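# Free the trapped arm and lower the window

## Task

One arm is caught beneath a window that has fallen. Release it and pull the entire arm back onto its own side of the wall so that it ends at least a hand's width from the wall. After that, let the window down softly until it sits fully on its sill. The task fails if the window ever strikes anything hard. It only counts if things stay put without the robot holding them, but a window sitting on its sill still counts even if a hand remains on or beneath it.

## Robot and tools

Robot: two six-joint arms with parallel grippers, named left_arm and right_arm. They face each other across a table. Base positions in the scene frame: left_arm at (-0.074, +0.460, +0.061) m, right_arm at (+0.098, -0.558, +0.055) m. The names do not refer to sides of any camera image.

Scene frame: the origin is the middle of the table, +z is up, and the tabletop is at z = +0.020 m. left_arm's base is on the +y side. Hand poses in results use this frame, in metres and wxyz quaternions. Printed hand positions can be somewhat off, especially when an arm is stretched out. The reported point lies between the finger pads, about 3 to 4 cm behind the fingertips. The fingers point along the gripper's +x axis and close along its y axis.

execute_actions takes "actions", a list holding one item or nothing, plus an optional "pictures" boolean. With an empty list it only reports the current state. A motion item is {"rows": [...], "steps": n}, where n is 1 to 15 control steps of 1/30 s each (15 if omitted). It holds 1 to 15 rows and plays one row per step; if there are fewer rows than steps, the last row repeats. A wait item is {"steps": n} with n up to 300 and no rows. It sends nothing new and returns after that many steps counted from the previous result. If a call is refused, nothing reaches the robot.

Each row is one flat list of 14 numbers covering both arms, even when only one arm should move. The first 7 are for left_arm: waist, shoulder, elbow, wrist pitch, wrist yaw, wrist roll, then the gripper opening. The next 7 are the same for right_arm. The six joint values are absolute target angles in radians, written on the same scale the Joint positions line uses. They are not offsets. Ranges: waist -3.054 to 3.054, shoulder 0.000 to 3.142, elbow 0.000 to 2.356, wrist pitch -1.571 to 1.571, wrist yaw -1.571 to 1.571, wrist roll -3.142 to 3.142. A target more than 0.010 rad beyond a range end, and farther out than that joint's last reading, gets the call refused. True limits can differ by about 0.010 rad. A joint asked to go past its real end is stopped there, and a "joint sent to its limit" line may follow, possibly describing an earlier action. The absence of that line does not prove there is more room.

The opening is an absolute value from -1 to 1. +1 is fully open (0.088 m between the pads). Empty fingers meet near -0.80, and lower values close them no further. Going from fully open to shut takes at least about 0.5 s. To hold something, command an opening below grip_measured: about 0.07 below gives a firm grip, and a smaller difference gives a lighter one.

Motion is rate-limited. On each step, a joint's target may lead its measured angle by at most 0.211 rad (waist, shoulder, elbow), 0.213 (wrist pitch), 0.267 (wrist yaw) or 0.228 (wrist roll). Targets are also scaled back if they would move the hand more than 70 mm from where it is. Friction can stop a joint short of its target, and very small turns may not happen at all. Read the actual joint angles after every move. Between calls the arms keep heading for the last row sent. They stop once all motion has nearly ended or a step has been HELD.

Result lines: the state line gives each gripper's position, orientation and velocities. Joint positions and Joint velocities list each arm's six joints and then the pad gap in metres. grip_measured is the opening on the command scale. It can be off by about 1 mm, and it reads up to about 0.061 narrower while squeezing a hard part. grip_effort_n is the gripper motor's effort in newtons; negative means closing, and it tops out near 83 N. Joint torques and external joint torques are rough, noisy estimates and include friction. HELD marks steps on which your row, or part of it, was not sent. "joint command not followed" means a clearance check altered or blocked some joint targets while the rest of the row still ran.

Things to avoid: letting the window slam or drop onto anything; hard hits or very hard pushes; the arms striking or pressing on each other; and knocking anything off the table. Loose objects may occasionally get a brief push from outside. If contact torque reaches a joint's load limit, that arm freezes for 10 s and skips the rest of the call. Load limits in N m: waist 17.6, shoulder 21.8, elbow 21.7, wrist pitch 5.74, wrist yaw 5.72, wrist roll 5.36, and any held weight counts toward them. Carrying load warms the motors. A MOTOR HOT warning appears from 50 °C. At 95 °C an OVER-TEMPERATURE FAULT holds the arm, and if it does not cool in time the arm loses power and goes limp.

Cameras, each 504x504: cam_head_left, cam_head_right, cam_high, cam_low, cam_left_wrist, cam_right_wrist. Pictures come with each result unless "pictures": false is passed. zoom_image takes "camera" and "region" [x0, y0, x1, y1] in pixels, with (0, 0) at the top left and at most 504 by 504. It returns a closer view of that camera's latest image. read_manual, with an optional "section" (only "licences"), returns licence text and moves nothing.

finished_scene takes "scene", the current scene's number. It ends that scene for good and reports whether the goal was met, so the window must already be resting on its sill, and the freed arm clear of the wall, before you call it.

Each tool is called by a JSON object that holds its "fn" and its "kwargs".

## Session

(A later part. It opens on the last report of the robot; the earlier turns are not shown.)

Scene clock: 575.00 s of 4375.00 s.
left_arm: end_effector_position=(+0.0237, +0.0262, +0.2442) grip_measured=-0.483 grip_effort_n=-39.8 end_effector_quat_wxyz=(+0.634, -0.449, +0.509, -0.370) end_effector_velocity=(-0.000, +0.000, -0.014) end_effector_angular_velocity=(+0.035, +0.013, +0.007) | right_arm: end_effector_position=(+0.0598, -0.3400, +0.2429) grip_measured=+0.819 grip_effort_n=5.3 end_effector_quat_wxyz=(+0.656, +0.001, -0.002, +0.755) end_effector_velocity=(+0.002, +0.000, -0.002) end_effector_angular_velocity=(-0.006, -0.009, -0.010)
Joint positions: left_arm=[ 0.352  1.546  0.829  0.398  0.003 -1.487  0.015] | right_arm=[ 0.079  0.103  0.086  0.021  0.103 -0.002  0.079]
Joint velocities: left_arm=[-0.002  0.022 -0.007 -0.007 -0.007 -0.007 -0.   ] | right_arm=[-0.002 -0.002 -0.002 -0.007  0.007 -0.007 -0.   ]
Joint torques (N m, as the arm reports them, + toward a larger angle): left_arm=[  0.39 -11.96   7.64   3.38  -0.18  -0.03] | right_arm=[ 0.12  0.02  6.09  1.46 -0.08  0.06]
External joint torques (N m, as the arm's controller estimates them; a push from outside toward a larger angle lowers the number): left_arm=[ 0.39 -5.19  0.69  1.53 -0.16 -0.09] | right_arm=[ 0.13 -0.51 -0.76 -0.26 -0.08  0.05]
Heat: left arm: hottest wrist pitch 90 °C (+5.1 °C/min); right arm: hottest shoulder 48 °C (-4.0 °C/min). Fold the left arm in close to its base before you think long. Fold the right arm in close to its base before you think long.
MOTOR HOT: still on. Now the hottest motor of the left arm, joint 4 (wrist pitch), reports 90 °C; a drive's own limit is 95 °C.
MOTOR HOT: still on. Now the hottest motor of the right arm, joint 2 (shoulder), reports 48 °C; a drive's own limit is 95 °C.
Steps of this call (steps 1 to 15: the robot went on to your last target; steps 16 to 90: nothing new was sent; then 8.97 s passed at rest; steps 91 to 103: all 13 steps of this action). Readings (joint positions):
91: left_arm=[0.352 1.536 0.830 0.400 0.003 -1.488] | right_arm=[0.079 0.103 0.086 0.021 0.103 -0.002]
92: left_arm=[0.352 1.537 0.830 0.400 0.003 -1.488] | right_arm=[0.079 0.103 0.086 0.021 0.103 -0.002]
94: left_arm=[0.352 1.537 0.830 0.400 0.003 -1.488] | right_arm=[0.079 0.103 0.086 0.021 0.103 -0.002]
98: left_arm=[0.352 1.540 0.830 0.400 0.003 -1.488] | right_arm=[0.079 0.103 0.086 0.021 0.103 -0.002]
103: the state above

{"fn": "execute_actions", "kwargs": {"actions": [], "pictures": true}}

{"fn": "zoom_image", "kwargs": {"camera": "cam_right_wrist", "region": [70, 250, 230, 330]}}

Scene clock: 578.20 s of 4375.00 s.
left_arm: end_effector_position=(+0.0237, +0.0262, +0.2435) grip_measured=-0.483 grip_effort_n=-40.2 end_effector_quat_wxyz=(+0.635, -0.448, +0.510, -0.370) end_effector_velocity=(-0.003, +0.002, -0.004) end_effector_angular_velocity=(+0.014, -0.006, -0.003) | right_arm: end_effector_position=(+0.0598, -0.3400, +0.2429) grip_measured=+0.819 grip_effort_n=5.8 end_effector_quat_wxyz=(+0.656, +0.001, -0.002, +0.755) end_effector_velocity=(+0.002, +0.000, -0.002) end_effector_angular_velocity=(-0.004, -0.023, -0.010)
Joint positions: left_arm=[ 0.352  1.547  0.828  0.397  0.003 -1.487  0.015] | right_arm=[ 0.079  0.103  0.086  0.021  0.103 -0.002  0.079]
Joint velocities: left_arm=[-0.007 -0.002 -0.007 -0.007 -0.007  0.007  0.   ] | right_arm=[-0.002 -0.002 -0.002 -0.007  0.007 -0.022 -0.   ]
Joint torques (N m, as the arm reports them, + toward a larger angle): left_arm=[  0.39 -12.04   7.72   3.35  -0.14  -0.02] | right_arm=[ 0.12  0.02  6.09  1.46 -0.07  0.05]
External joint torques (N m, as the arm's controller estimates them; a push from outside toward a larger angle lowers the number): left_arm=[ 0.42 -5.32  0.83  1.52 -0.12 -0.08] | right_arm=[ 0.13 -0.51 -0.76 -0.25 -0.08  0.05]
Heat: left arm: hottest wrist pitch 89 °C (+3.0 °C/min); right arm: hottest shoulder 48 °C (-4.0 °C/min). Fold the left arm in close to its base before you think long. Fold the right arm in close to its base before you think long.
MOTOR HOT: still on. Now the hottest motor of the left arm, joint 4 (wrist pitch), reports 89 °C; a drive's own limit is 95 °C.
MOTOR HOT: still on. Now the hottest motor of the right arm, joint 2 (shoulder), reports 48 °C; a drive's own limit is 95 °C.
Steps of this call (steps 1 to 15: the robot went on to your last target; steps 16 to 90: nothing new was sent; then 0.20 s passed at rest). Readings (joint positions):
1: left_arm=[0.352 1.547 0.828 0.398 0.003 -1.487] | right_arm=[0.079 0.103 0.086 0.021 0.103 -0.002]
2: left_arm=[0.352 1.547 0.828 0.398 0.003 -1.487] | right_arm=[0.079 0.103 0.086 0.021 0.103 -0.002]
4: left_arm=[0.352 1.547 0.828 0.397 0.003 -1.487] | right_arm=[0.079 0.103 0.086 0.021 0.103 -0.002]
8: left_arm=[0.352 1.547 0.828 0.397 0.003 -1.487] | right_arm=[0.079 0.103 0.086 0.021 0.103 -0.002]
90: the state above
All arms were judged still, so your last target was given up. Only a new action makes them travel on or press farther. Fingers that are still opening or closing keep moving.
camera_calibration (this result's frames):
cam_left_wrist: T_world_to_cam=[[-0.0451073, -0.318991, 0.946684, -0.214637], [-0.990367, 0.13847, -0.000530464, 0.0505444], [-0.130918, -0.937588, -0.322164, 0.183385], [0, 0, 0, 1]] pos_world=[0.0643843, 0.0964738, 0.2623]
cam_right_wrist: T_world_to_cam=[[0.995, 0.0955449, -0.0290791, -0.0148287], [0.000505618, -0.295979, -0.955194, 0.165851], [-0.0998708, 0.950404, -0.294547, 0.486828], [0, 0, 0, 1]] pos_world=[0.0632906, -0.412178, 0.301382]

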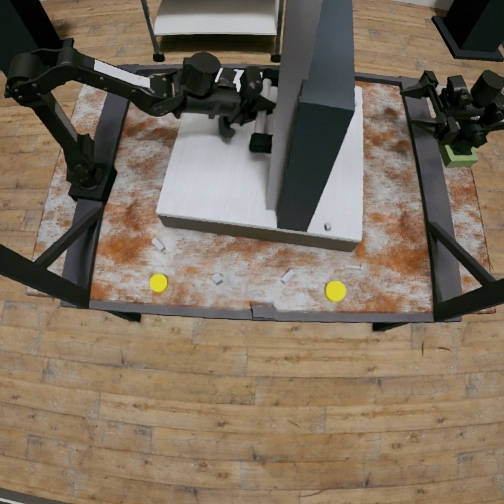

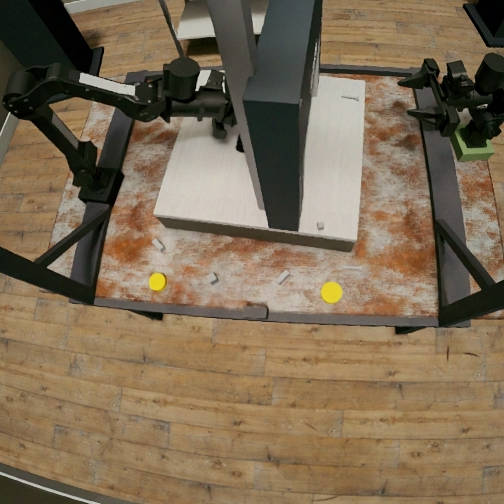

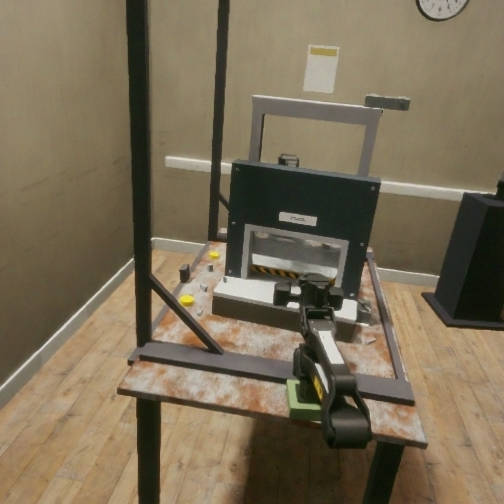

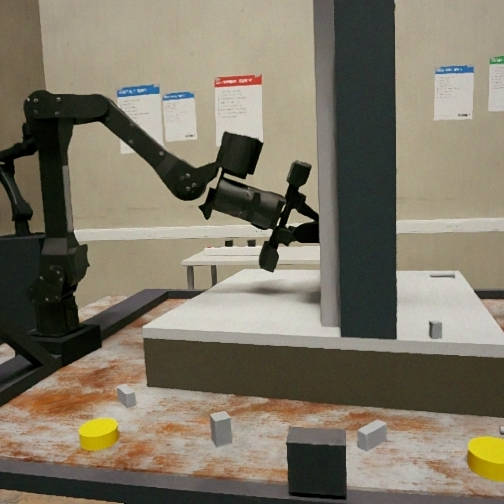

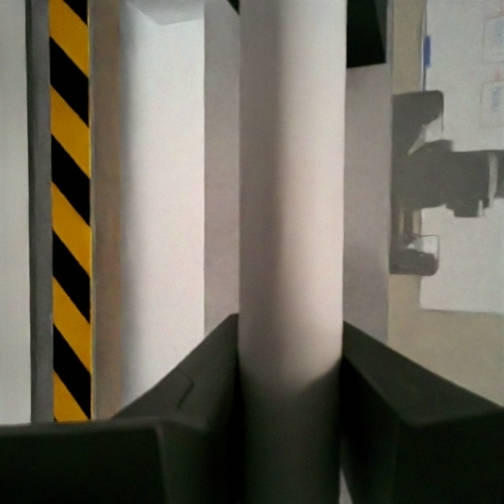

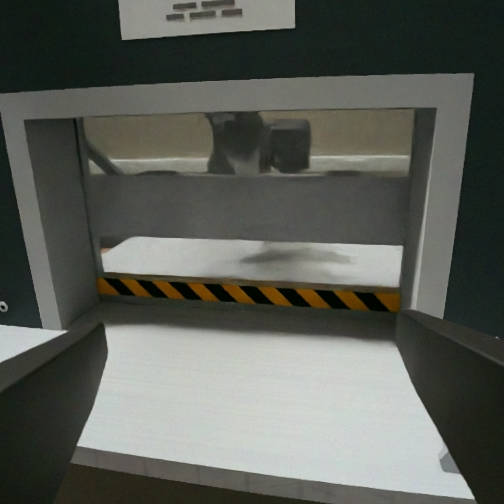

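Region (70, 250, 230, 330) of cam_right_wrist's 504x504 image, scaled by 3.150, with more detail than that image has.

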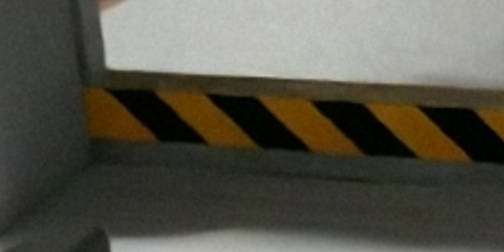

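{"fn": "execute_actions", "kwargs": {"actions": [{"rows": [[0.356,1.51,0.839,0.416,0,-1.49,-0.49,0.08,0.1,0.08,0.02,0.1,0,0.82],[0.356,1.511,0.839,0.416,0,-1.49,-0.49,0.08,0.1,0.08,0.02,0.1,0,0.82],[0.356,1.512,0.839,0.416,0,-1.49,-0.49,0.08,0.1,0.08,0.02,0.1,0,0.82],[0.356,1.513,0.839,0.416,0,-1.49,-0.49,0.08,0.1,0.08,0.02,0.1,0,0.82],[0.356,1.514,0.839,0.416,0,-1.49,-0.49,0.08,0.1,0.08,0.02,0.1,0,0.82],[0.356,1.515,0.839,0.416,0,-1.49,-0.49,0.08,0.1,0.08,0.02,0.1,0,0.82],[0.356,1.516,0.839,0.416,0,-1.49,-0.49,0.08,0.1,0.08,0.02,0.1,0,0.82],[0.356,1.517,0.839,0.416,0,-1.49,-0.49,0.08,0.1,0.08,0.02,0.1,0,0.82],[0.356,1.518,0.839,0.416,0,-1.49,-0.49,0.08,0.1,0.08,0.02,0.1,0,0.82],[0.356,1.519,0.839,0.416,0,-1.49,-0.49,0.08,0.1,0.08,0.02,0.1,0,0.82],[0.356,1.52,0.839,0.416,0,-1.49,-0.49,0.08,0.1,0.08,0.02,0.1,0,0.82],[0.356,1.521,0.839,0.416,0,-1.49,-0.49,0.08,0.1,0.08,0.02,0.1,0,0.82]], "steps": 15}], "pictures": false}}

Scene clock: 590.87 s of 4375.00 s.
left_arm: end_effector_position=(+0.0238, +0.0258, +0.2391) grip_measured=-0.483 grip_effort_n=-40.7 end_effector_quat_wxyz=(+0.636, -0.445, +0.512, -0.367) end_effector_velocity=(-0.002, -0.001, -0.009) end_effector_angular_velocity=(+0.012, +0.026, -0.002) | right_arm: end_effector_position=(+0.0598, -0.3400, +0.2429) grip_measured=+0.819 grip_effort_n=5.3 end_effector_quat_wxyz=(+0.656, +0.001, -0.002, +0.755) end_effector_velocity=(+0.002, -0.000, +0.002) end_effector_angular_velocity=(+0.013, -0.004, -0.010)
Joint positions: left_arm=[ 0.352  1.556  0.827  0.397  0.003 -1.486  0.015] | right_arm=[ 0.079  0.103  0.086  0.021  0.103 -0.002  0.079]
Joint velocities: left_arm=[-0.002  0.017 -0.007  0.007  0.007 -0.022 -0.   ] | right_arm=[-0.002 -0.007 -0.002  0.007  0.007 -0.007 -0.   ]
Joint torques (N m, as the arm reports them, + toward a larger angle): left_arm=[  0.31 -12.01   7.7    3.41  -0.14  -0.06] | right_arm=[ 0.12  0.03  6.09  1.46 -0.08  0.05]
External joint torques (N m, as the arm's controller estimates them; a push from outside toward a larger angle lowers the number): left_arm=[ 0.32 -5.19  0.77  1.55 -0.13 -0.12] | right_arm=[ 0.12 -0.47 -0.84 -0.28 -0.07  0.04]
Heat: left arm: hottest wrist pitch 86 °C (-2.0 °C/min); right arm: hottest shoulder 48 °C (-3.0 °C/min). Fold the left arm in close to its base before you think long. Fold the right arm in close to its base before you think long.
MOTOR HOT: still on. Now the hottest motor of the left arm, joint 4 (wrist pitch), reports 86 °C; a drive's own limit is 95 °C.
MOTOR HOT: still on. Now the hottest motor of the right arm, joint 2 (shoulder), reports 48 °C; a drive's own limit is 95 °C.
Steps of this call (steps 1 to 90: nothing new was sent; then 9.17 s passed at rest; steps 91 to 105: all 15 steps of this action). Readings (joint positions):
91: left_arm=[0.352 1.547 0.828 0.397 0.003 -1.487] | right_arm=[0.079 0.103 0.086 0.021 0.103 -0.002]
92: left_arm=[0.352 1.547 0.828 0.397 0.003 -1.487] | right_arm=[0.079 0.103 0.086 0.021 0.103 -0.002]
94: left_arm=[0.352 1.547 0.828 0.397 0.003 -1.487] | right_arm=[0.079 0.103 0.086 0.021 0.103 -0.002]
98: left_arm=[0.352 1.549 0.828 0.397 0.003 -1.487] | right_arm=[0.079 0.103 0.086 0.021 0.103 -0.002]
105: the state above

{"fn": "execute_actions", "kwargs": {"actions": [{"rows": [[0.356,1.522,0.839,0.416,0,-1.49,-0.49,0.08,0.1,0.08,0.02,0.1,0,0.82],[0.356,1.523,0.839,0.417,0,-1.49,-0.49,0.08,0.1,0.08,0.02,0.1,0,0.82],[0.356,1.524,0.839,0.417,0,-1.49,-0.49,0.08,0.1,0.08,0.02,0.1,0,0.82],[0.356,1.525,0.839,0.418,0,-1.49,-0.49,0.08,0.1,0.08,0.02,0.1,0,0.82],[0.356,1.526,0.839,0.418,0,-1.49,-0.49,0.08,0.1,0.08,0.02,0.1,0,0.82],[0.356,1.527,0.839,0.419,0,-1.49,-0.49,0.08,0.1,0.08,0.02,0.1,0,0.82],[0.356,1.528,0.839,0.419,0,-1.49,-0.49,0.08,0.1,0.08,0.02,0.1,0,0.82],[0.356,1.529,0.839,0.42,0,-1.49,-0.49,0.08,0.1,0.08,0.02,0.1,0,0.82],[0.356,1.53,0.839,0.42,0,-1.49,-0.49,0.08,0.1,0.08,0.02,0.1,0,0.82],[0.356,1.531,0.839,0.421,0,-1.49,-0.49,0.08,0.1,0.08,0.02,0.1,0,0.82],[0.356,1.532,0.839,0.421,0,-1.49,-0.49,0.08,0.1,0.08,0.02,0.1,0,0.82],[0.356,1.533,0.839,0.422,0,-1.49,-0.49,0.08,0.1,0.08,0.02,0.1,0,0.82],[0.356,1.534,0.839,0.422,0,-1.49,-0.49,0.08,0.1,0.08,0.02,0.1,0,0.82]], "steps": 15}], "pictures": true}}

{"fn": "zoom_image", "kwargs": {"camera": "cam_right_wrist", "region": [70, 250, 230, 330]}}

Scene clock: 605.30 s of 4375.00 s.
left_arm: end_effector_position=(+0.0239, +0.0255, +0.2367) grip_measured=-0.483 grip_effort_n=-41.2 end_effector_quat_wxyz=(+0.637, -0.443, +0.514, -0.365) end_effector_velocity=(-0.002, +0.000, -0.004) end_effector_angular_velocity=(+0.017, -0.020, -0.008) | right_arm: end_effector_position=(+0.0598, -0.3400, +0.2429) grip_measured=+0.819 grip_effort_n=5.8 end_effector_quat_wxyz=(+0.656, +0.001, -0.002, +0.755) end_effector_velocity=(+0.002, -0.000, +0.003) end_effector_angular_velocity=(+0.013, -0.004, -0.010)
Joint positions: left_arm=[ 0.352  1.561  0.827  0.397  0.003 -1.486  0.015] | right_arm=[ 0.079  0.103  0.086  0.021  0.103 -0.002  0.079]
Joint velocities: left_arm=[-0.007  0.002 -0.002 -0.007 -0.007  0.022 -0.   ] | right_arm=[-0.002 -0.002  0.002  0.007  0.007 -0.007 -0.   ]
Joint torques (N m, as the arm reports them, + toward a larger angle): left_arm=[  0.31 -10.59   7.65   3.78  -0.14  -0.08] | right_arm=[ 0.12  0.03  6.09  1.46 -0.07  0.06]
External joint torques (N m, as the arm's controller estimates them; a push from outside toward a larger angle lowers the number): left_arm=[ 0.35 -3.88  0.86  1.97 -0.12 -0.14] | right_arm=[ 0.13 -0.46 -0.87 -0.29 -0.08  0.05]
Heat: left arm: hottest wrist pitch 83 °C (-7.0 °C/min); right arm: hottest shoulder 47 °C (-3.0 °C/min). Fold the left arm in close to its base before you think long.
MOTOR HOT: still on. Now the hottest motor of the left arm, joint 4 (wrist pitch), reports 83 °C; a drive's own limit is 95 °C.
MOTOR HOT: cleared. Now the hottest motor of the right arm, joint 2 (shoulder), reports 47 °C.
Steps of this call (steps 1 to 15: the robot went on to your last target; steps 16 to 90: nothing new was sent; then 10.93 s passed at rest; steps 91 to 105: all 15 steps of this action). Readings (joint positions):
91: left_arm=[0.352 1.557 0.827 0.397 0.003 -1.486] | right_arm=[0.079 0.103 0.086 0.021 0.103 -0.002]
92: left_arm=[0.352 1.557 0.827 0.397 0.003 -1.486] | right_arm=[0.079 0.103 0.086 0.021 0.103 -0.002]
94: left_arm=[0.352 1.557 0.827 0.397 0.003 -1.486] | right_arm=[0.079 0.103 0.086 0.021 0.103 -0.002]
98: left_arm=[0.352 1.560 0.827 0.397 0.003 -1.486] | right_arm=[0.079 0.103 0.086 0.021 0.103 -0.002]
105: the state above
camera_calibration (this result's frames):
cam_left_wrist: T_world_to_cam=[[-0.0428087, -0.334302, 0.941493, -0.206841], [-0.99031, 0.138806, 0.0042585, 0.0496536], [-0.132109, -0.932188, -0.337005, 0.183952], [0, 0, 0, 1]] pos_world=[0.0646196, 0.0954385, 0.256521]
cam_right_wrist: T_world_to_cam=[[0.995, 0.0955449, -0.0290791, -0.0148287], [0.000505618, -0.295979, -0.955194, 0.165851], [-0.0998708, 0.950404, -0.294547, 0.486828], [0, 0, 0, 1]] pos_world=[0.0632906, -0.412178, 0.301382]

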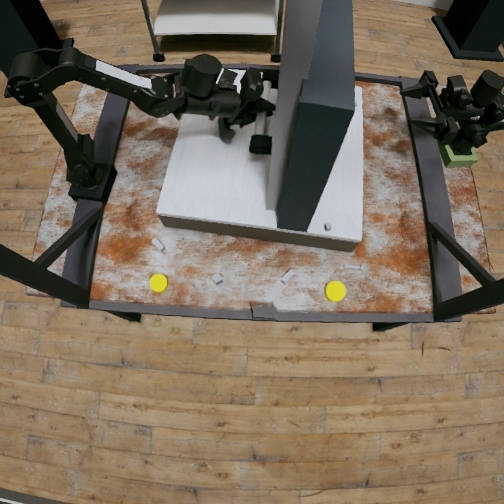

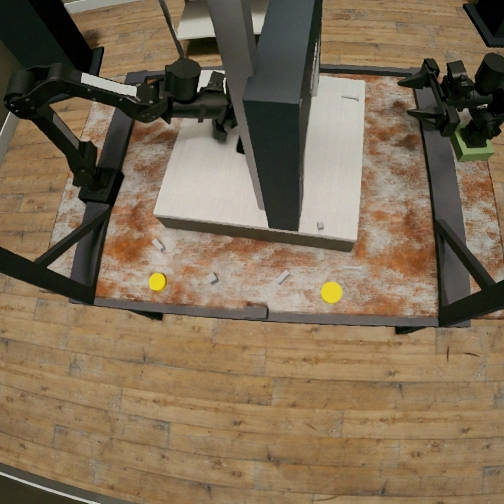

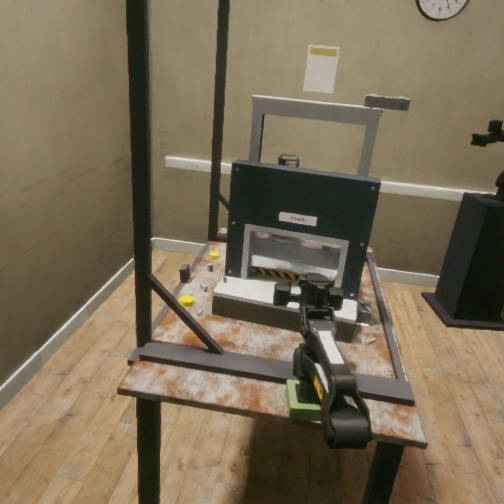

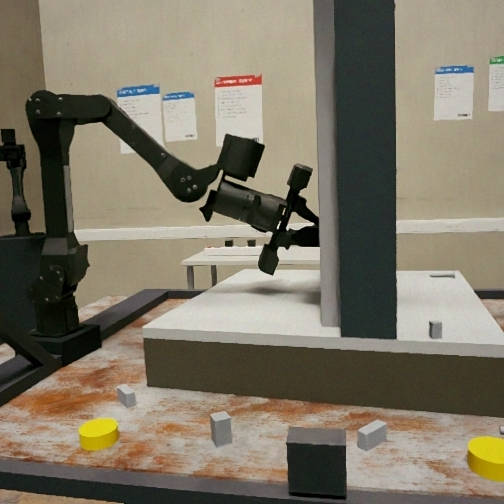

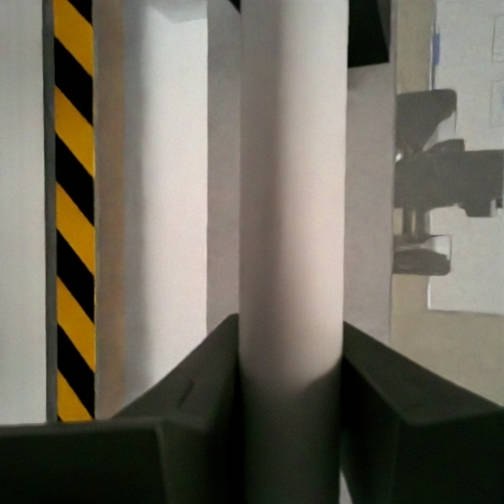

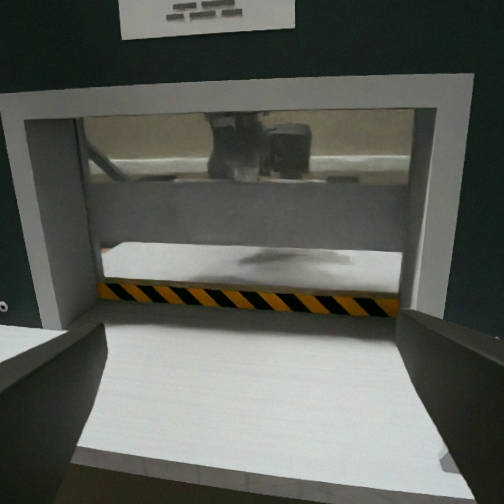

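Region (70, 250, 230, 330) of cam_right_wrist's 504x504 image, scaled by 3.150, with more detail than that image has.

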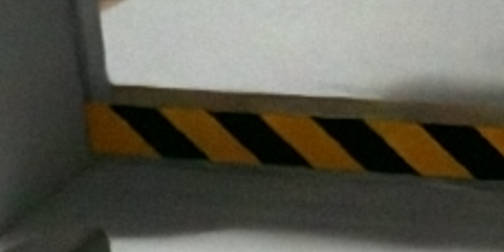

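{"fn": "execute_actions", "kwargs": {"actions": [{"rows": [[0.356,1.536,0.838,0.42,0,-1.49,-0.49,0.08,0.1,0.08,0.02,0.1,0,0.82],[0.356,1.538,0.837,0.418,0,-1.49,-0.49,0.08,0.1,0.08,0.02,0.1,0,0.82],[0.356,1.54,0.837,0.417,0,-1.49,-0.49,0.08,0.1,0.08,0.02,0.1,0,0.82],[0.355,1.542,0.836,0.415,0,-1.49,-0.49,0.08,0.1,0.08,0.02,0.1,0,0.82],[0.355,1.544,0.835,0.413,0,-1.49,-0.49,0.08,0.1,0.08,0.02,0.1,0,0.82],[0.355,1.546,0.835,0.412,0,-1.49,-0.48,0.08,0.1,0.08,0.02,0.1,0,0.82],[0.354,1.548,0.834,0.41,0,-1.49,-0.48,0.08,0.1,0.08,0.02,0.1,0,0.82],[0.354,1.55,0.833,0.408,0,-1.49,-0.48,0.08,0.1,0.08,0.02,0.1,0,0.82],[0.354,1.552,0.832,0.407,0,-1.49,-0.48,0.08,0.1,0.08,0.02,0.1,0,0.82],[0.353,1.554,0.832,0.405,0,-1.49,-0.48,0.08,0.1,0.08,0.02,0.1,0,0.82],[0.353,1.556,0.831,0.403,0,-1.49,-0.48,0.08,0.1,0.08,0.02,0.1,0,0.82],[0.353,1.558,0.83,0.402,0,-1.49,-0.48,0.08,0.1,0.08,0.02,0.1,0,0.82],[0.352,1.56,0.83,0.4,0,-1.49,-0.48,0.08,0.1,0.08,0.02,0.1,0,0.82],[0.352,1.562,0.829,0.399,0,-1.49,-0.48,0.08,0.1,0.08,0.02,0.1,0,0.82]], "steps": 15}], "pictures": true}}

{"fn": "zoom_image", "kwargs": {"camera": "cam_right_wrist", "region": [70, 250, 230, 330]}}

Scene clock: 622.07 s of 4375.00 s.
left_arm: end_effector_position=(+0.0239, +0.0254, +0.2334) grip_measured=-0.476 grip_effort_n=-24.9 end_effector_quat_wxyz=(+0.639, -0.441, +0.516, -0.362) end_effector_velocity=(-0.005, +0.001, -0.007) end_effector_angular_velocity=(+0.021, +0.029, -0.007) | right_arm: end_effector_position=(+0.0598, -0.3400, +0.2429) grip_measured=+0.819 grip_effort_n=5.3 end_effector_quat_wxyz=(+0.656, +0.001, -0.002, +0.755) end_effector_velocity=(-0.003, -0.000, -0.001) end_effector_angular_velocity=(+0.003, -0.007, +0.020)
Joint positions: left_arm=[ 0.352  1.567  0.826  0.394  0.003 -1.486  0.016] | right_arm=[ 0.079  0.103  0.086  0.021  0.103 -0.002  0.079]
Joint velocities: left_arm=[-0.007  0.002 -0.002 -0.022  0.007 -0.022  0.   ] | right_arm=[-0.002 -0.002 -0.007  0.007 -0.022 -0.007 -0.   ]
Joint torques (N m, as the arm reports them, + toward a larger angle): left_arm=[-0.05 -8.08  6.62  2.52 -0.13 -0.09] | right_arm=[ 0.12  0.02  6.09  1.46 -0.08  0.05]
External joint torques (N m, as the arm's controller estimates them; a push from outside toward a larger angle lowers the number): left_arm=[-0.04 -1.32 -0.18  0.71 -0.11 -0.15] | right_arm=[ 0.1  -0.52 -0.76 -0.26 -0.06  0.05]
Heat: left arm: hottest wrist pitch 84 °C (-7.1 °C/min); right arm: hottest shoulder 47 °C (-2.0 °C/min). Fold the left arm in close to its base before you think long.
MOTOR HOT: still on. Now the hottest motor of the left arm, joint 4 (wrist pitch), reports 84 °C; a drive's own limit is 95 °C.
Steps of this call (steps 1 to 15: the robot went on to your last target; steps 16 to 90: nothing new was sent; then 13.27 s passed at rest; steps 91 to 105: all 15 steps of this action). Readings (joint positions):
91: left_arm=[0.352 1.561 0.827 0.397 0.003 -1.486] | right_arm=[0.079 0.103 0.086 0.021 0.103 -0.002]
92: left_arm=[0.352 1.562 0.827 0.397 0.003 -1.486] | right_arm=[0.079 0.103 0.086 0.021 0.103 -0.002]
94: left_arm=[0.352 1.562 0.827 0.397 0.003 -1.486] | right_arm=[0.079 0.103 0.086 0.021 0.103 -0.002]
98: left_arm=[0.352 1.564 0.826 0.397 0.003 -1.486] | right_arm=[0.079 0.103 0.086 0.021 0.103 -0.002]
105: the state above
camera_calibration (this result's frames):
cam_left_wrist: T_world_to_cam=[[-0.0409095, -0.342697, 0.938555, -0.202891], [-0.990299, 0.138754, 0.00749849, 0.0489338], [-0.132798, -0.929143, -0.345048, 0.1846], [0, 0, 0, 1]] pos_world=[0.0646734, 0.0952005, 0.253753]
cam_right_wrist: T_world_to_cam=[[0.995, 0.0955449, -0.0290791, -0.0148287], [0.000505618, -0.295979, -0.955194, 0.165851], [-0.0998708, 0.950404, -0.294547, 0.486828], [0, 0, 0, 1]] pos_world=[0.0632906, -0.412178, 0.301382]

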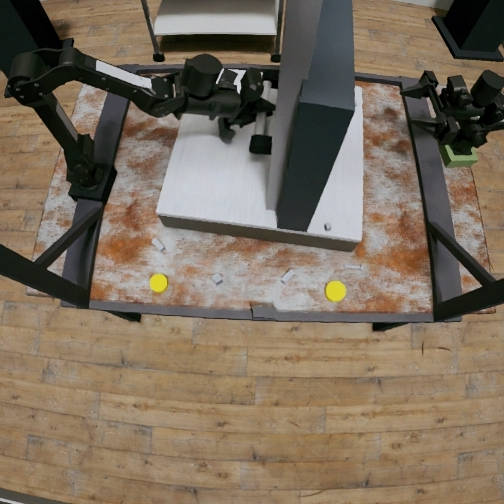

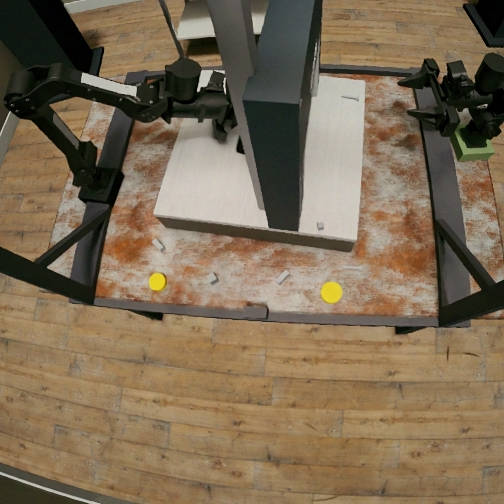

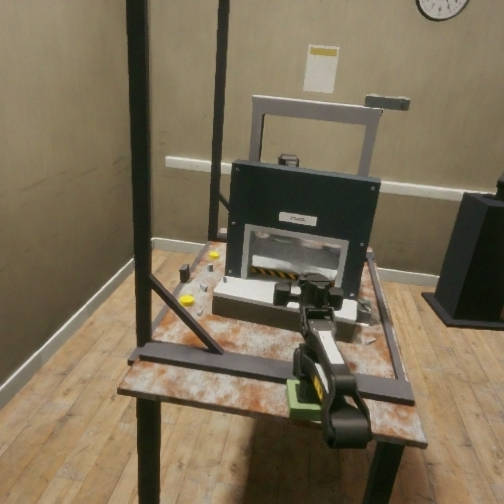

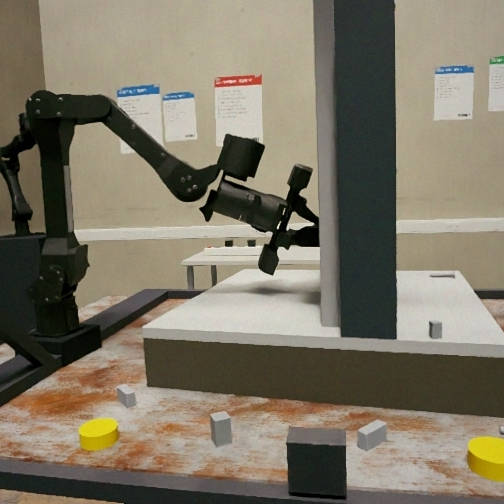

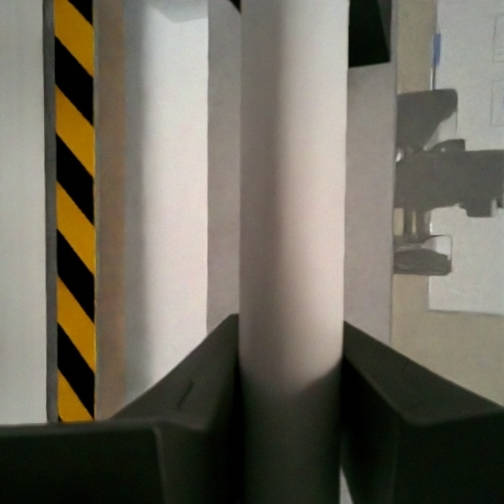

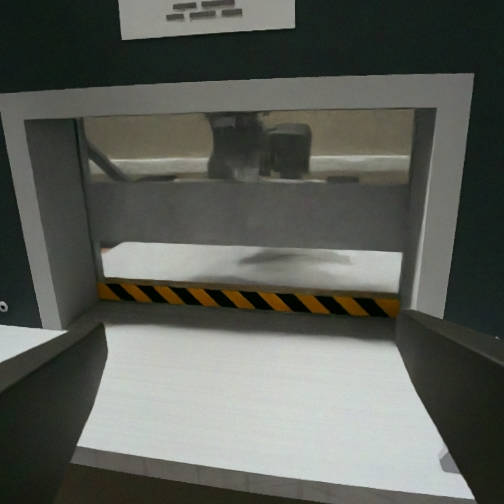

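Region (70, 250, 230, 330) of cam_right_wrist's 504x504 image, scaled by 3.150, with more detail than that image has.

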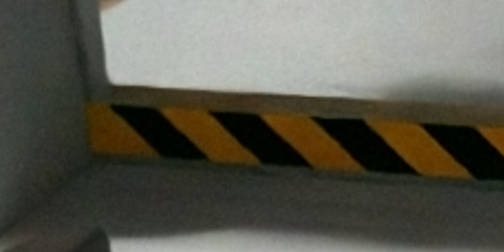

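{"fn": "finished_scene", "kwargs": {"scene": 1}}

The scene is finished: the task was done.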